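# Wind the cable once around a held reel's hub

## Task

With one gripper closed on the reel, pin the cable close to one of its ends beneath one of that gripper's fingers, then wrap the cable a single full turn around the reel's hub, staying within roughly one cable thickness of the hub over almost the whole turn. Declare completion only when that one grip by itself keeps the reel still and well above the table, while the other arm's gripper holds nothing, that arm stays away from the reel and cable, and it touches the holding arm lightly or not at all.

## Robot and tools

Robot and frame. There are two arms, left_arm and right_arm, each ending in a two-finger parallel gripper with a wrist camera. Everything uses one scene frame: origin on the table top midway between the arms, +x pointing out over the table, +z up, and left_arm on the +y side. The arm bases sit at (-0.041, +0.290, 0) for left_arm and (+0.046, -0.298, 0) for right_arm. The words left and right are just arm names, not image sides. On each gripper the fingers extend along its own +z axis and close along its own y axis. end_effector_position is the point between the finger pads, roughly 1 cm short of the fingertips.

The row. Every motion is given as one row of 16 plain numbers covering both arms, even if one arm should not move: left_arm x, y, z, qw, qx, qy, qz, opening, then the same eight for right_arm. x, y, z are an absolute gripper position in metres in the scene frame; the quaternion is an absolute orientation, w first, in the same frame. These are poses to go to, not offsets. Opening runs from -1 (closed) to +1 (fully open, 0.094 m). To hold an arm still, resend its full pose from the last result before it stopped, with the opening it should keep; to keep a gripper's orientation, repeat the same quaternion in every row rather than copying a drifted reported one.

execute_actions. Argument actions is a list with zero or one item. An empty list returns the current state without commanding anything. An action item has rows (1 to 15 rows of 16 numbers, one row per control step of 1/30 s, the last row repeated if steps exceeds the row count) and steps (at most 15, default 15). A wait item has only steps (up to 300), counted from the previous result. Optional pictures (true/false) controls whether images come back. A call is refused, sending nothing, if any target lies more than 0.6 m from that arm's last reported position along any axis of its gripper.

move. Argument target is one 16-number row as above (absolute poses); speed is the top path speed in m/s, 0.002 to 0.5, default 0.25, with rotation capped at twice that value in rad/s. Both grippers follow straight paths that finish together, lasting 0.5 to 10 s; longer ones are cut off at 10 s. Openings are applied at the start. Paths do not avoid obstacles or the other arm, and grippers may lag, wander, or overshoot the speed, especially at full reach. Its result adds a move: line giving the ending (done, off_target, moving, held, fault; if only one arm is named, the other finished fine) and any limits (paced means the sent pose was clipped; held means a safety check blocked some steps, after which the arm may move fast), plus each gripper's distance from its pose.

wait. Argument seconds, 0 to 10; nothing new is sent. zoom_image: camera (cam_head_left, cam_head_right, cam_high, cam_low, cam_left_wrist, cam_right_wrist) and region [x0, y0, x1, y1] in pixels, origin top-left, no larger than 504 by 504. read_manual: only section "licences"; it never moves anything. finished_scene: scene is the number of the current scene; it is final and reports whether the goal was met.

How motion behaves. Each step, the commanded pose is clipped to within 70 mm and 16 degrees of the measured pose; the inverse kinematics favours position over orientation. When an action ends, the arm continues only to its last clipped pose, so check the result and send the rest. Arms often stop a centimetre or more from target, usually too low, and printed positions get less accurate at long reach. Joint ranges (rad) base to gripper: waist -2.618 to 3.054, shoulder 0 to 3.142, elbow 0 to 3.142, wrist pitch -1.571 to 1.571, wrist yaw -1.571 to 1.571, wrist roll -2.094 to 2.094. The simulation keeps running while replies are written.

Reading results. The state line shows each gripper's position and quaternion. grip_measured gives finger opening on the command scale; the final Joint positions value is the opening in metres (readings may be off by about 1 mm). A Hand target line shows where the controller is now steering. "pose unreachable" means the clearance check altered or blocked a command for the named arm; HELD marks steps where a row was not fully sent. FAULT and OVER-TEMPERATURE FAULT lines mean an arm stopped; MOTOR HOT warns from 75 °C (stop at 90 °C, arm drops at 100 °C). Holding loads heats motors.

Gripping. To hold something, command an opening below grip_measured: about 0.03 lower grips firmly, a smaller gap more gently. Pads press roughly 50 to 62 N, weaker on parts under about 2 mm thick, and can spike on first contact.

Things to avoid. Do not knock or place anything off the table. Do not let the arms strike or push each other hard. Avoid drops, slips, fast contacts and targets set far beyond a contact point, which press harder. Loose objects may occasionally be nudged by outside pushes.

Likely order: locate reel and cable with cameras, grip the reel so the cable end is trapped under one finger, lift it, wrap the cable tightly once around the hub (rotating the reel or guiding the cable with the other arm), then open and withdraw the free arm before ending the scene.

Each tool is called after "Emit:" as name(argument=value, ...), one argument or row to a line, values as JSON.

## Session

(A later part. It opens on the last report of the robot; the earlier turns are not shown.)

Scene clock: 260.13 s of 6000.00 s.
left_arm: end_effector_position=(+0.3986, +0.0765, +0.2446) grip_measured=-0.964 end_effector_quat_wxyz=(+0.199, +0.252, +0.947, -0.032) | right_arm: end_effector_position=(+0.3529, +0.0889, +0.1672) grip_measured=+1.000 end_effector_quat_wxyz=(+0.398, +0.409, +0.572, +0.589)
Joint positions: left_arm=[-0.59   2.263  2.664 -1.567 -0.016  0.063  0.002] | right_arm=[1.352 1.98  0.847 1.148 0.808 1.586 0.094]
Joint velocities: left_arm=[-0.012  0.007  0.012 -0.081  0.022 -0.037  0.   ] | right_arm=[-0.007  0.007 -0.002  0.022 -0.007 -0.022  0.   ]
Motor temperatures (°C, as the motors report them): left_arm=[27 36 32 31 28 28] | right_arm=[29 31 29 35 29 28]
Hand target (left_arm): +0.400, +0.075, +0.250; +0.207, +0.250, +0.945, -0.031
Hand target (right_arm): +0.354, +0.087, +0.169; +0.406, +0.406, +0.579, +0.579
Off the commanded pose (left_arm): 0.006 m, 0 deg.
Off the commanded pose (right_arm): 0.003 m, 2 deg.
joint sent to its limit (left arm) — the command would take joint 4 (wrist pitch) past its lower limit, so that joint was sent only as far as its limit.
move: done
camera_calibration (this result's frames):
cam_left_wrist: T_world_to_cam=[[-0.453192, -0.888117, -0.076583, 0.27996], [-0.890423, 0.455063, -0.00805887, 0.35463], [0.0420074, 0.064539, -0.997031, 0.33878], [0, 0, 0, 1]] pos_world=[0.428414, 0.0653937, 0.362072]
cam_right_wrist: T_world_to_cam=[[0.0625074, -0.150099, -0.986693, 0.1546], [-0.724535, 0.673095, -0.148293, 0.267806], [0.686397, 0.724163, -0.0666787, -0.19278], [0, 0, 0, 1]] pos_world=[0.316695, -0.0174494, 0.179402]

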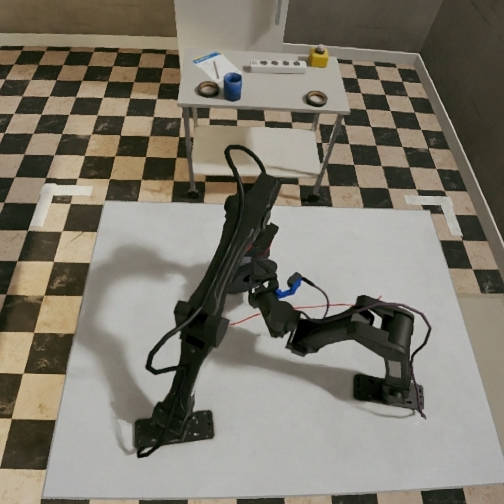

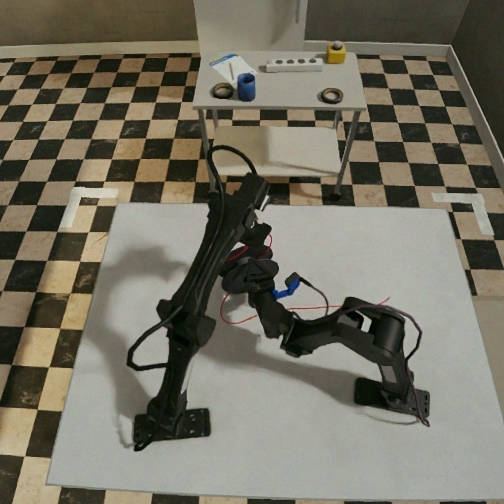

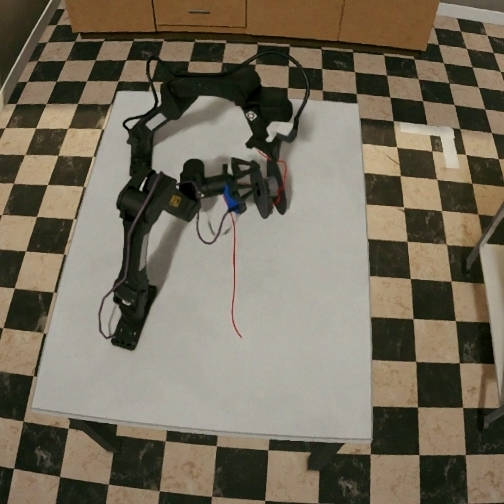

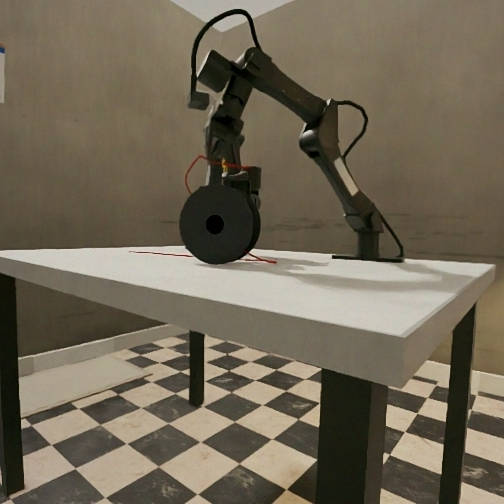

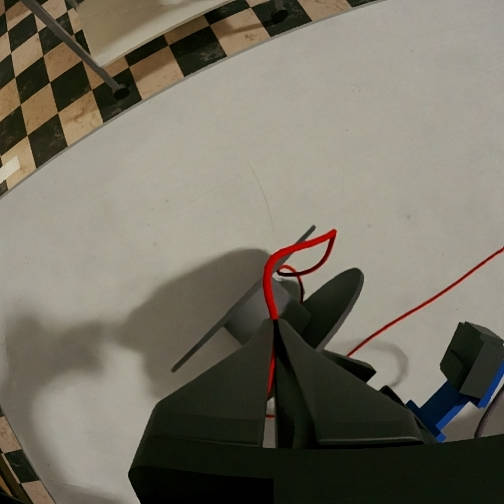

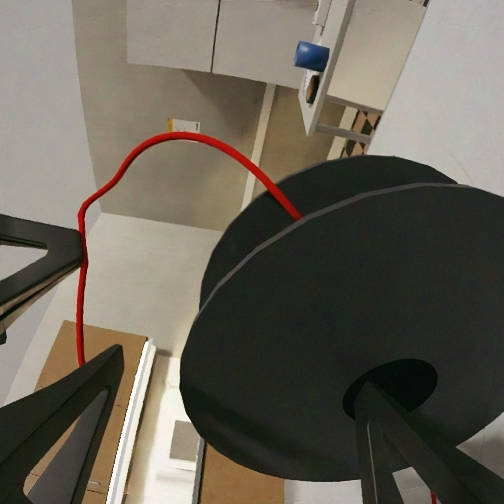

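Emit:
move(
  target=[0.4,0.075,0.25,0.2,0.25,0.946,-0.03,-1,0.371,0.098,0.159,0.406,0.406,0.579,0.579,1],
  speed=0.015,
)

Emit:
zoom_image(
  camera="cam_high",
  region=[200, 130, 310, 230],
)

Scene clock: 267.10 s of 6000.00 s.
left_arm: end_effector_position=(+0.3986, +0.0765, +0.2446) grip_measured=-0.964 end_effector_quat_wxyz=(+0.199, +0.252, +0.947, -0.032) | right_arm: end_effector_position=(+0.3653, +0.0945, +0.1631) grip_measured=+1.000 end_effector_quat_wxyz=(+0.400, +0.412, +0.569, +0.588)
Joint positions: left_arm=[-0.59   2.263  2.664 -1.567 -0.016  0.063  0.002] | right_arm=[1.329 2.025 0.894 1.149 0.793 1.587 0.094]
Joint velocities: left_arm=[ 0.007 -0.022  0.002 -0.007 -0.037  0.037 -0.001] | right_arm=[-0.007 -0.017 -0.012 -0.037  0.007 -0.007  0.   ]
Motor temperatures (°C, as the motors report them): left_arm=[27 36 32 31 28 28] | right_arm=[29 31 29 35 29 28]
Hand target (left_arm): +0.400, +0.075, +0.250; +0.207, +0.250, +0.945, -0.031
Hand target (right_arm): +0.371, +0.098, +0.159; +0.406, +0.405, +0.579, +0.579
Off the commanded pose (left_arm): 0.006 m, 0 deg.
Off the commanded pose (right_arm): 0.008 m, 2 deg.
joint sent to its limit (left arm) — the command would take joint 4 (wrist pitch) past its lower limit, so that joint was sent only as far as its limit.
move: done
camera_calibration (this result's frames):
cam_left_wrist: T_world_to_cam=[[-0.453192, -0.888117, -0.076583, 0.27996], [-0.890423, 0.455063, -0.00805887, 0.35463], [0.0420074, 0.064539, -0.997031, 0.33878], [0, 0, 0, 1]] pos_world=[0.428414, 0.0653937, 0.362072]
cam_right_wrist: T_world_to_cam=[[0.0624683, -0.147933, -0.987023, 0.150391], [-0.718947, 0.679275, -0.147311, 0.26967], [0.692252, 0.718819, -0.063923, -0.207643], [0, 0, 0, 1]] pos_world=[0.328225, -0.0116748, 0.174892]

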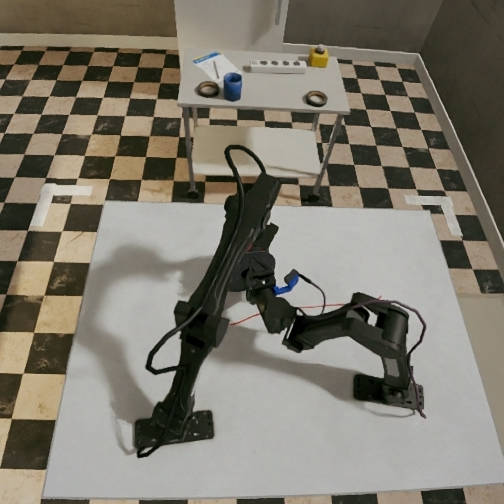

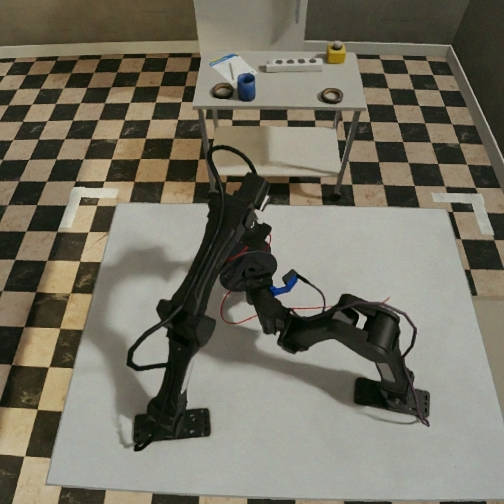

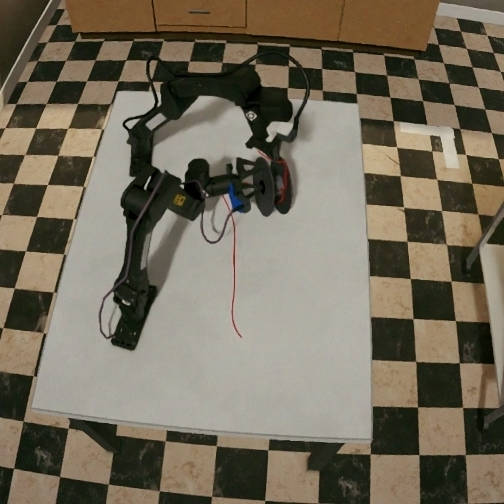

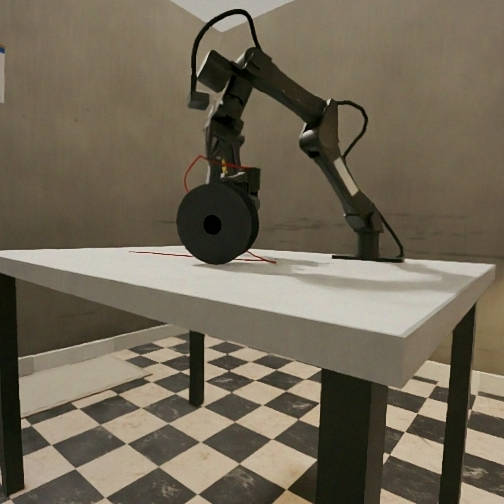

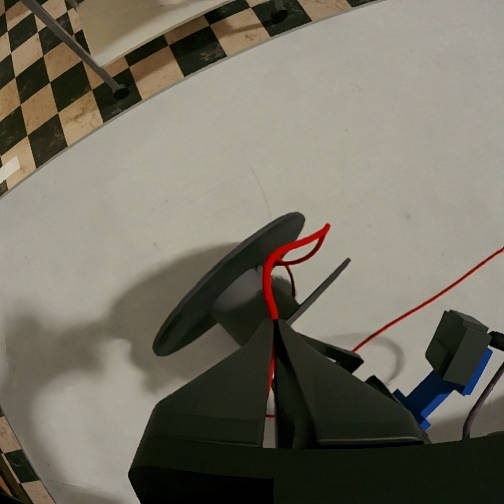

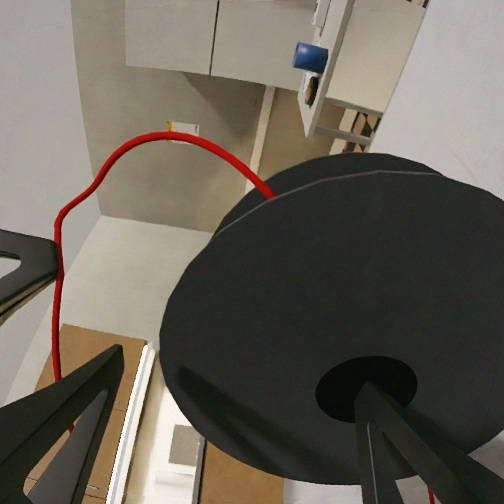

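Region (200, 130, 310, 230) of cam_high's 504x504 image, scaled by 4.582, with more detail than that image has; it fills the top 458 rows of this view, and the rest is white.

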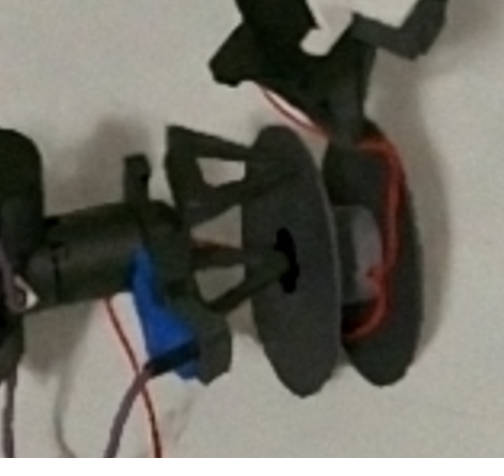

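Emit:
move(
  target=[0.4,0.06,0.25,0.17,-0.2,0.96,-0.07,-1,0.32,-0.06,0.23,0.07,0.07,0.704,0.704,0.2],
  speed=0.12,
)

Scene clock: 284.47 s of 6000.00 s.
left_arm: end_effector_position=(+0.3990, +0.0632, +0.2425) grip_measured=-0.964 end_effector_quat_wxyz=(+0.190, -0.197, +0.957, -0.092) | right_arm: end_effector_position=(+0.3179, -0.0583, +0.2139) grip_measured=+0.203 end_effector_quat_wxyz=(+0.064, +0.080, +0.708, +0.699)
Joint positions: left_arm=[-0.648  2.292  2.701 -1.568 -0.111 -0.901  0.002] | right_arm=[ 0.455  1.415  0.487  0.893 -1.1    1.561  0.056]
Joint velocities: left_arm=[ 0.002  0.002 -0.022  0.037  0.037 -0.022 -0.001] | right_arm=[ 0.012  0.002 -0.007 -0.022  0.066 -0.037  0.   ]
Motor temperatures (°C, as the motors report them): left_arm=[27 36 32 31 28 28] | right_arm=[29 31 30 35 29 28]
Hand target (left_arm): +0.399, +0.060, +0.249; +0.201, -0.197, +0.955, -0.095
Hand target (right_arm): +0.319, -0.059, +0.227; +0.079, +0.061, +0.705, +0.702
Off the commanded pose (left_arm): 0.008 m, 3 deg.
Off the commanded pose (right_arm): 0.016 m, 2 deg.
joint sent to its limit (left arm) — the command would take joint 4 (wrist pitch) past its lower limit, so that joint was sent only as far as its limit.
After step 180, 6.53 s passed at rest.
move: off_target (left_arm, right_arm)
camera_calibration (this result's frames):
cam_left_wrist: T_world_to_cam=[[0.380564, -0.90006, 0.212279, -0.133858], [-0.924383, -0.37676, 0.0597373, 0.410691], [0.0262109, -0.218961, -0.975382, 0.356571], [0, 0, 0, 1]] pos_world=[0.421231, 0.112327, 0.351675]
cam_right_wrist: T_world_to_cam=[[0.159582, -0.0529212, -0.985765, 0.155307], [-0.955154, -0.26058, -0.140637, 0.365693], [-0.249428, 0.964001, -0.0921317, 0.257877], [0, 0, 0, 1]] pos_world=[0.388831, -0.145082, 0.228285]

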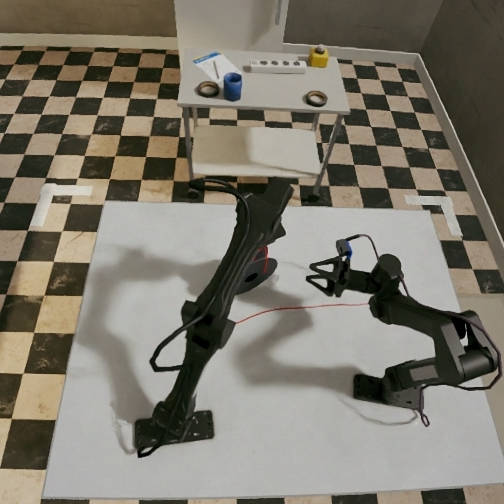

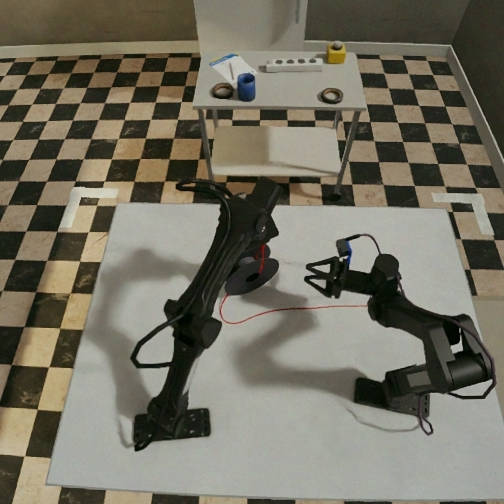

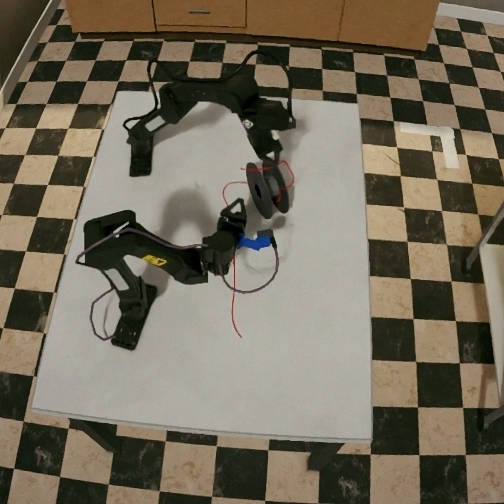

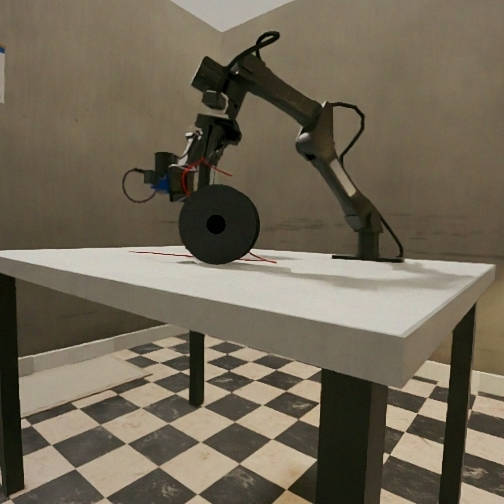

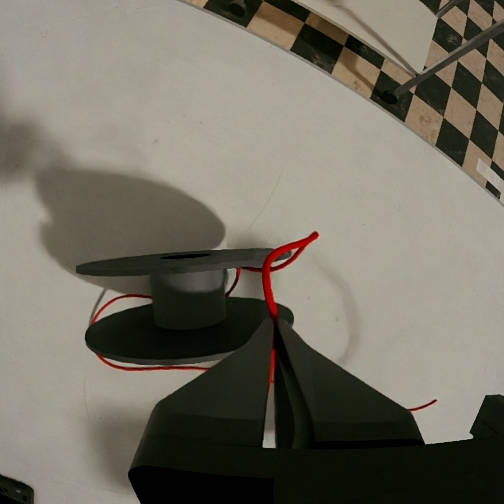

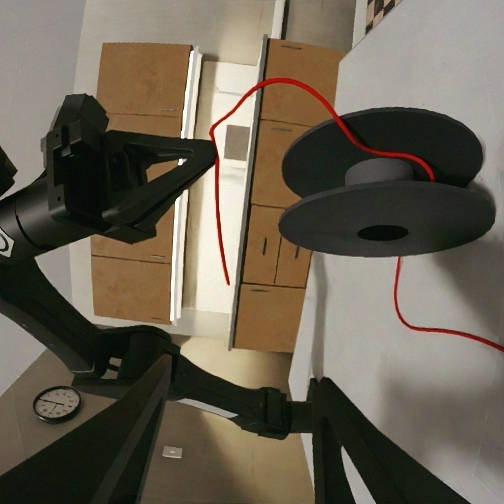

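Emit:
move(
  target=[0.4,0.06,0.25,0.19,-0.2,0.957,-0.09,-1,0.338,0.045,0.236,0.07,0.07,0.704,0.704,0.2],
  speed=0.08,
)

Scene clock: 288.53 s of 6000.00 s.
left_arm: end_effector_position=(+0.3990, +0.0632, +0.2425) grip_measured=-0.964 end_effector_quat_wxyz=(+0.190, -0.199, +0.957, -0.092) | right_arm: end_effector_position=(+0.3334, +0.0399, +0.2350) grip_measured=+0.203 end_effector_quat_wxyz=(+0.065, +0.071, +0.701, +0.706)
Joint positions: left_arm=[-0.648  2.292  2.701 -1.568 -0.111 -0.905  0.002] | right_arm=[ 0.758  1.598  0.725  0.882 -0.809  1.586  0.056]
Joint velocities: left_arm=[ 0.012  0.002 -0.002 -0.051 -0.037  0.022 -0.   ] | right_arm=[-0.012  0.002 -0.002 -0.022  0.022  0.066 -0.001]
Motor temperatures (°C, as the motors report them): left_arm=[27 36 32 31 28 28] | right_arm=[29 31 30 35 29 28]
Hand target (left_arm): +0.399, +0.060, +0.250; +0.200, -0.199, +0.954, -0.098
Hand target (right_arm): +0.338, +0.044, +0.238; +0.068, +0.072, +0.701, +0.706
Off the commanded pose (left_arm): 0.008 m, 0 deg.
Off the commanded pose (right_arm): 0.007 m, 1 deg.
joint sent to its limit (left arm) — the command would take joint 4 (wrist pitch) past its lower limit, so that joint was sent only as far as its limit.
move: done
camera_calibration (this result's frames):
cam_left_wrist: T_world_to_cam=[[0.38377, -0.898407, 0.213506, -0.135539], [-0.923045, -0.379877, 0.0606704, 0.410128], [0.0265991, -0.220359, -0.975056, 0.356426], [0, 0, 0, 1]] pos_world=[0.421102, 0.11257, 0.351591]
cam_right_wrist: T_world_to_cam=[[0.176737, -0.0322418, -0.98373, 0.17182], [-0.94951, -0.268809, -0.161779, 0.412514], [-0.259219, 0.962654, -0.0781224, 0.169063], [0, 0, 0, 1]] pos_world=[0.405143, -0.0463219, 0.248968]

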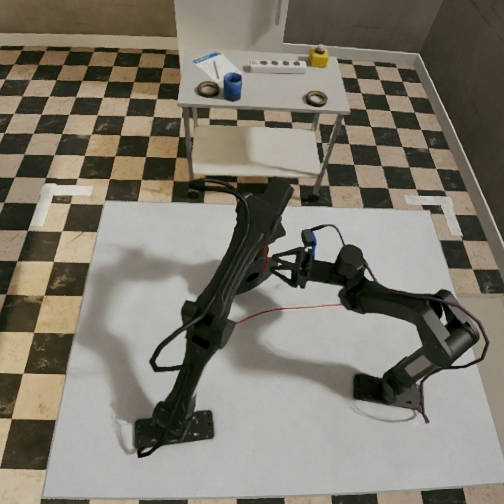

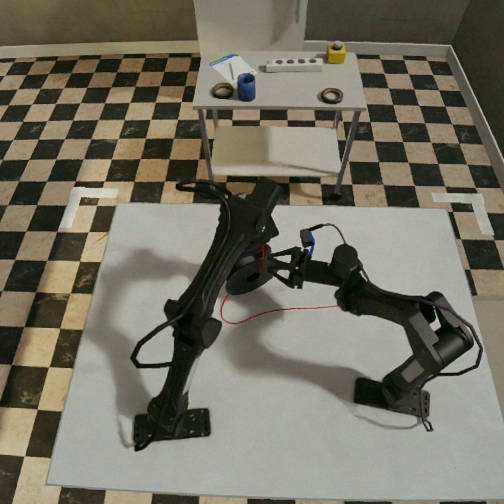

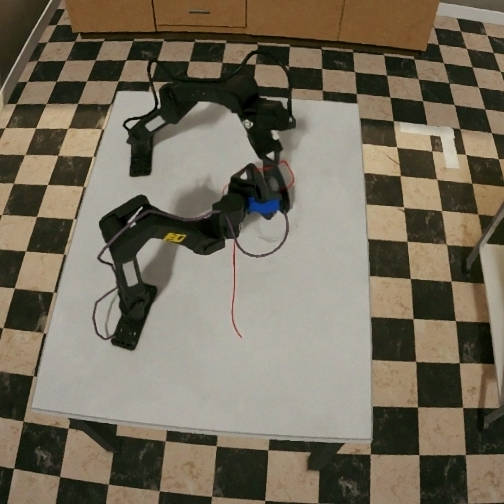

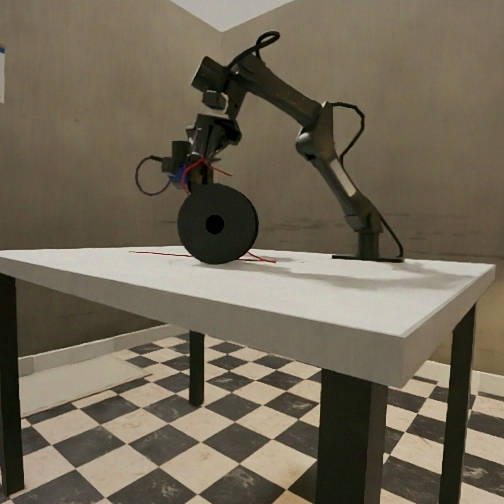

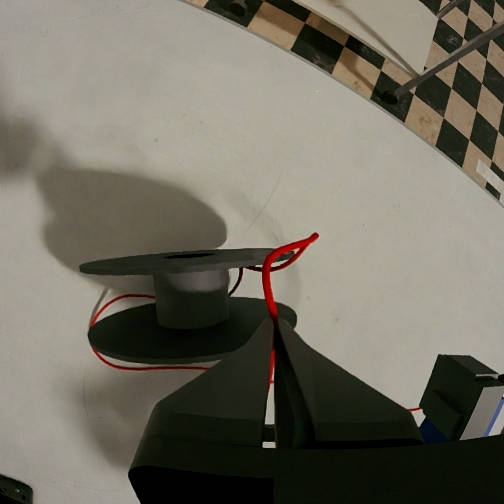

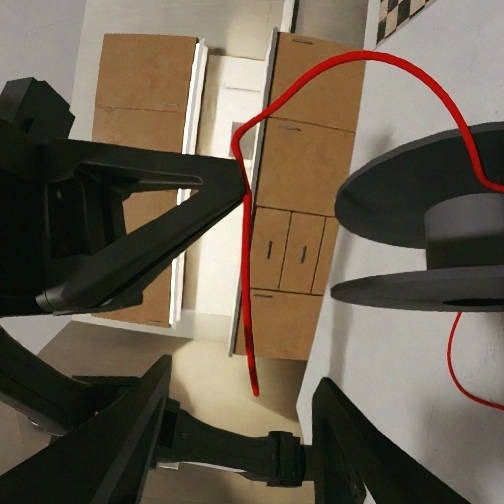

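Emit:
move(
  target=[0.4,0.06,0.25,0.19,-0.2,0.957,-0.09,-1,0.34,0.076,0.234,0.07,0.07,0.704,0.704,-0.2],
  speed=0.04,
)

Emit:
move(
  target=[0.4,0.06,0.25,0.19,-0.2,0.957,-0.09,-1,0.34,0.076,0.234,0.07,0.07,0.704,0.704,-1],
)

Scene clock: 293.03 s of 6000.00 s.
left_arm: end_effector_position=(+0.3990, +0.0632, +0.2425) grip_measured=-0.964 end_effector_quat_wxyz=(+0.190, -0.199, +0.957, -0.092) | right_arm: end_effector_position=(+0.3364, +0.0707, +0.2317) grip_measured=-0.197 end_effector_quat_wxyz=(+0.063, +0.073, +0.703, +0.705)
Joint positions: left_arm=[-0.648  2.292  2.701 -1.568 -0.111 -0.905  0.002] | right_arm=[ 0.834  1.675  0.8    0.876 -0.733  1.587  0.038]
Joint velocities: left_arm=[ 0.002  0.012 -0.012  0.081 -0.022  0.007  0.   ] | right_arm=[-0.007 -0.002 -0.012  0.095 -0.037 -0.022  0.001]
Motor temperatures (°C, as the motors report them): left_arm=[27 36 32 31 28 28] | right_arm=[29 30 30 35 29 28]
Hand target (left_arm): +0.399, +0.060, +0.250; +0.200, -0.199, +0.955, -0.098
Hand target (right_arm): +0.340, +0.076, +0.235; +0.070, +0.070, +0.703, +0.704
Off the commanded pose (left_arm): 0.008 m, 0 deg.
Off the commanded pose (right_arm): 0.007 m, 1 deg.
joint sent to its limit (left arm) — the command would take joint 4 (wrist pitch) past its lower limit, so that joint was sent only as far as its limit.
move: done
camera_calibration (this result's frames):
cam_left_wrist: T_world_to_cam=[[0.38377, -0.898407, 0.213506, -0.135539], [-0.923045, -0.379877, 0.0606704, 0.410128], [0.0265991, -0.220359, -0.975056, 0.356426], [0, 0, 0, 1]] pos_world=[0.421102, 0.11257, 0.351591]
cam_right_wrist: T_world_to_cam=[[0.169327, -0.0363035, -0.984891, 0.172117], [-0.950696, -0.269462, -0.153516, 0.421625], [-0.259818, 0.962326, -0.0801409, 0.140617], [0, 0, 0, 1]] pos_world=[0.408228, -0.0154591, 0.245511]

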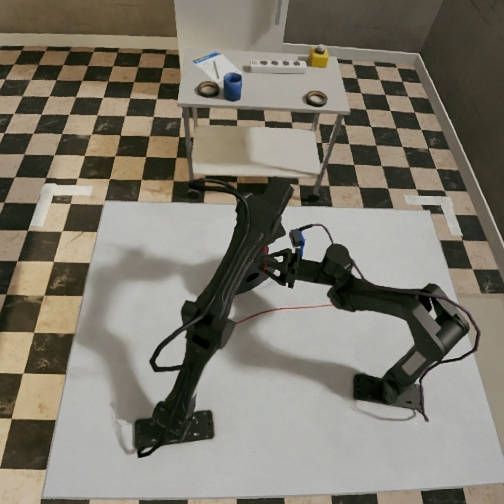

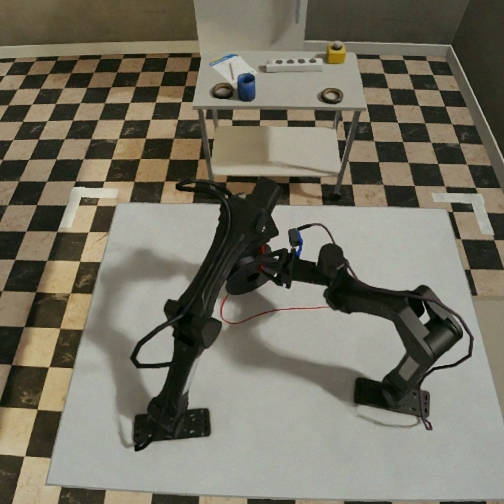

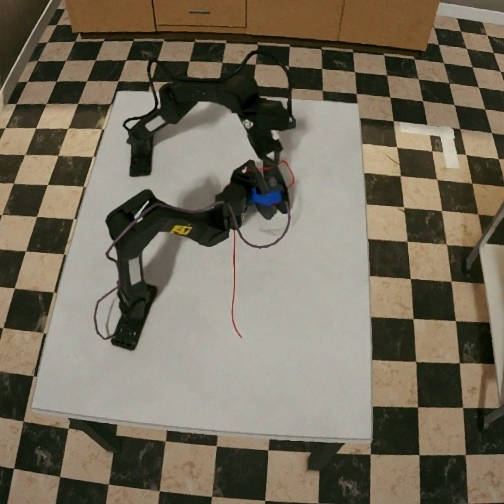

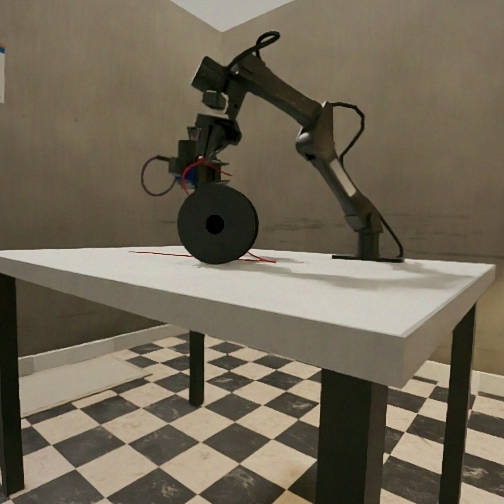

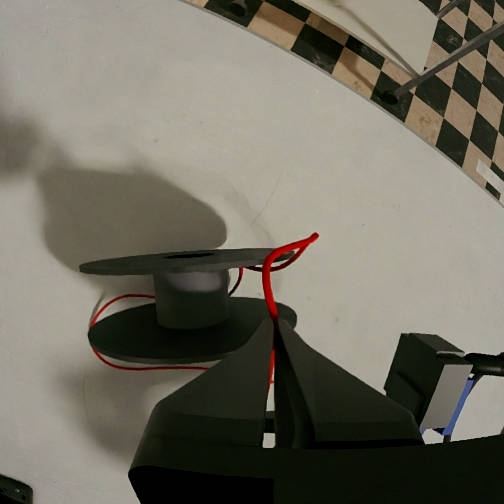

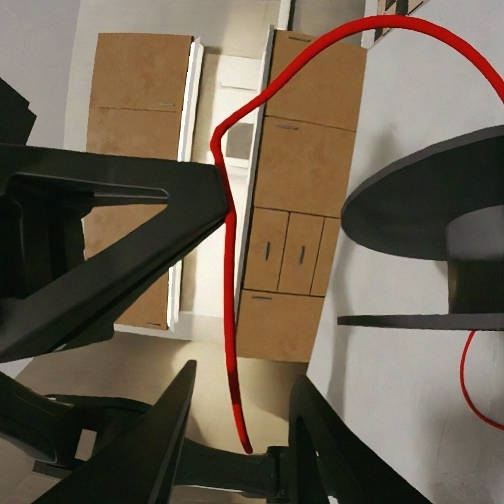

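Scene clock: 293.73 s of 6000.00 s.
left_arm: end_effector_position=(+0.3990, +0.0632, +0.2425) grip_measured=-0.964 end_effector_quat_wxyz=(+0.190, -0.199, +0.957, -0.092) | right_arm: end_effector_position=(+0.3367, +0.0706, +0.2315) grip_measured=-0.973 end_effector_quat_wxyz=(+0.063, +0.075, +0.703, +0.704)
Joint positions: left_arm=[-0.648  2.292  2.701 -1.568 -0.111 -0.905  0.002] | right_arm=[ 0.834  1.675  0.8    0.875 -0.731  1.588  0.001]
Joint velocities: left_arm=[-0.002  0.002  0.002 -0.007 -0.022  0.095 -0.001] | right_arm=[-0.007 -0.002 -0.002  0.051  0.007 -0.081 -0.   ]
Motor temperatures (°C, as the motors report them): left_arm=[27 36 32 31 28 28] | right_arm=[29 30 30 35 29 28]
Hand target (left_arm): +0.400, +0.060, +0.250; +0.200, -0.199, +0.954, -0.098
Hand target (right_arm): +0.340, +0.076, +0.234; +0.070, +0.070, +0.704, +0.704
Off the commanded pose (left_arm): 0.008 m, 0 deg.
Off the commanded pose (right_arm): 0.007 m, 1 deg.
joint sent to its limit (left arm) — the command would take joint 4 (wrist pitch) past its lower limit, so that joint was sent only as far as its limit.
move: done
camera_calibration (this result's frames):
cam_left_wrist: T_world_to_cam=[[0.38377, -0.898407, 0.213506, -0.135539], [-0.923045, -0.379877, 0.0606704, 0.410128], [0.0265991, -0.220359, -0.975056, 0.356426], [0, 0, 0, 1]] pos_world=[0.421102, 0.11257, 0.351591]
cam_right_wrist: T_world_to_cam=[[0.167619, -0.0371579, -0.985151, 0.172525], [-0.951462, -0.267731, -0.151789, 0.421624], [-0.258115, 0.962777, -0.0802312, 0.140164], [0, 0, 0, 1]] pos_world=[0.40842, -0.0156541, 0.245206]

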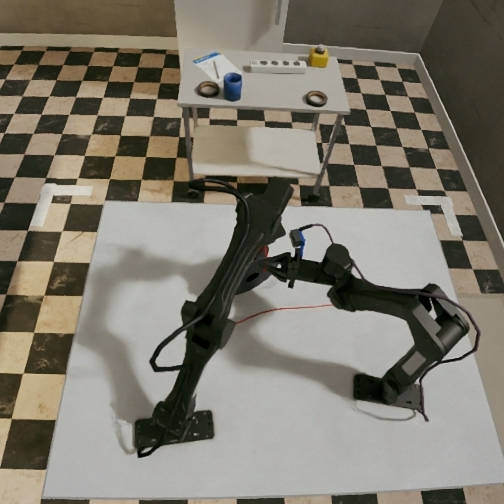

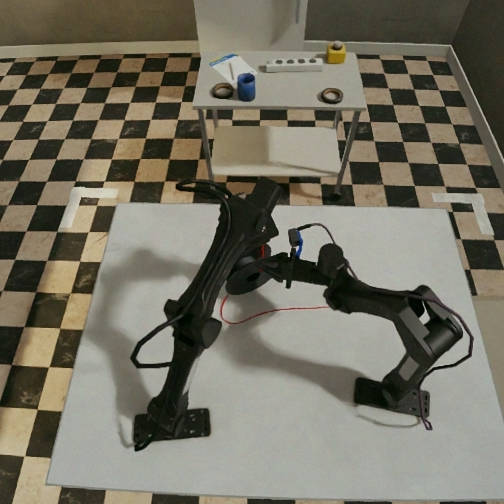

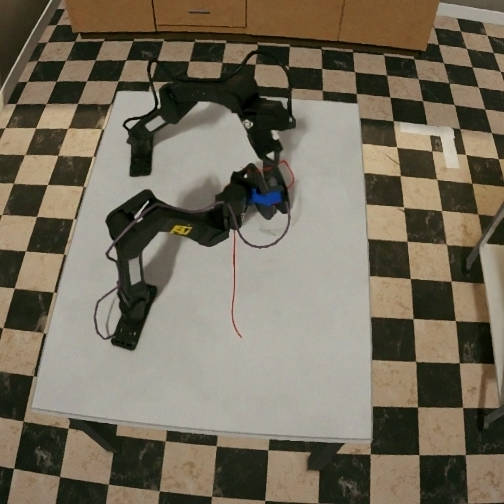

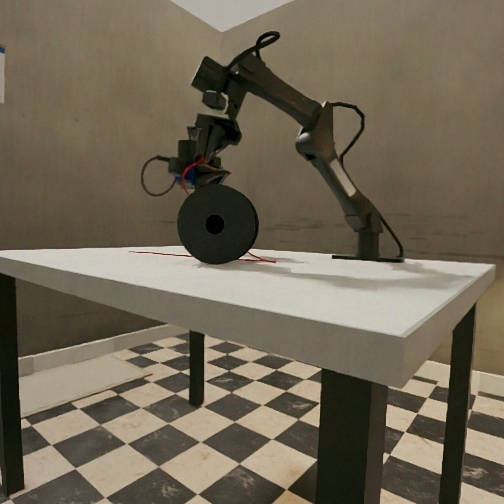

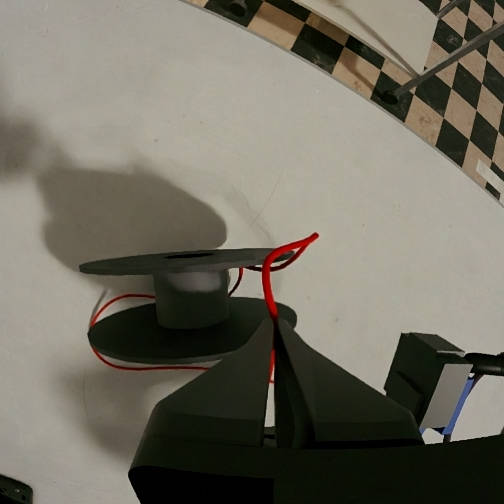

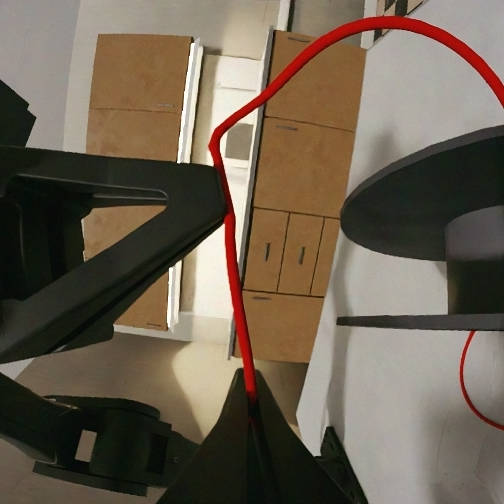

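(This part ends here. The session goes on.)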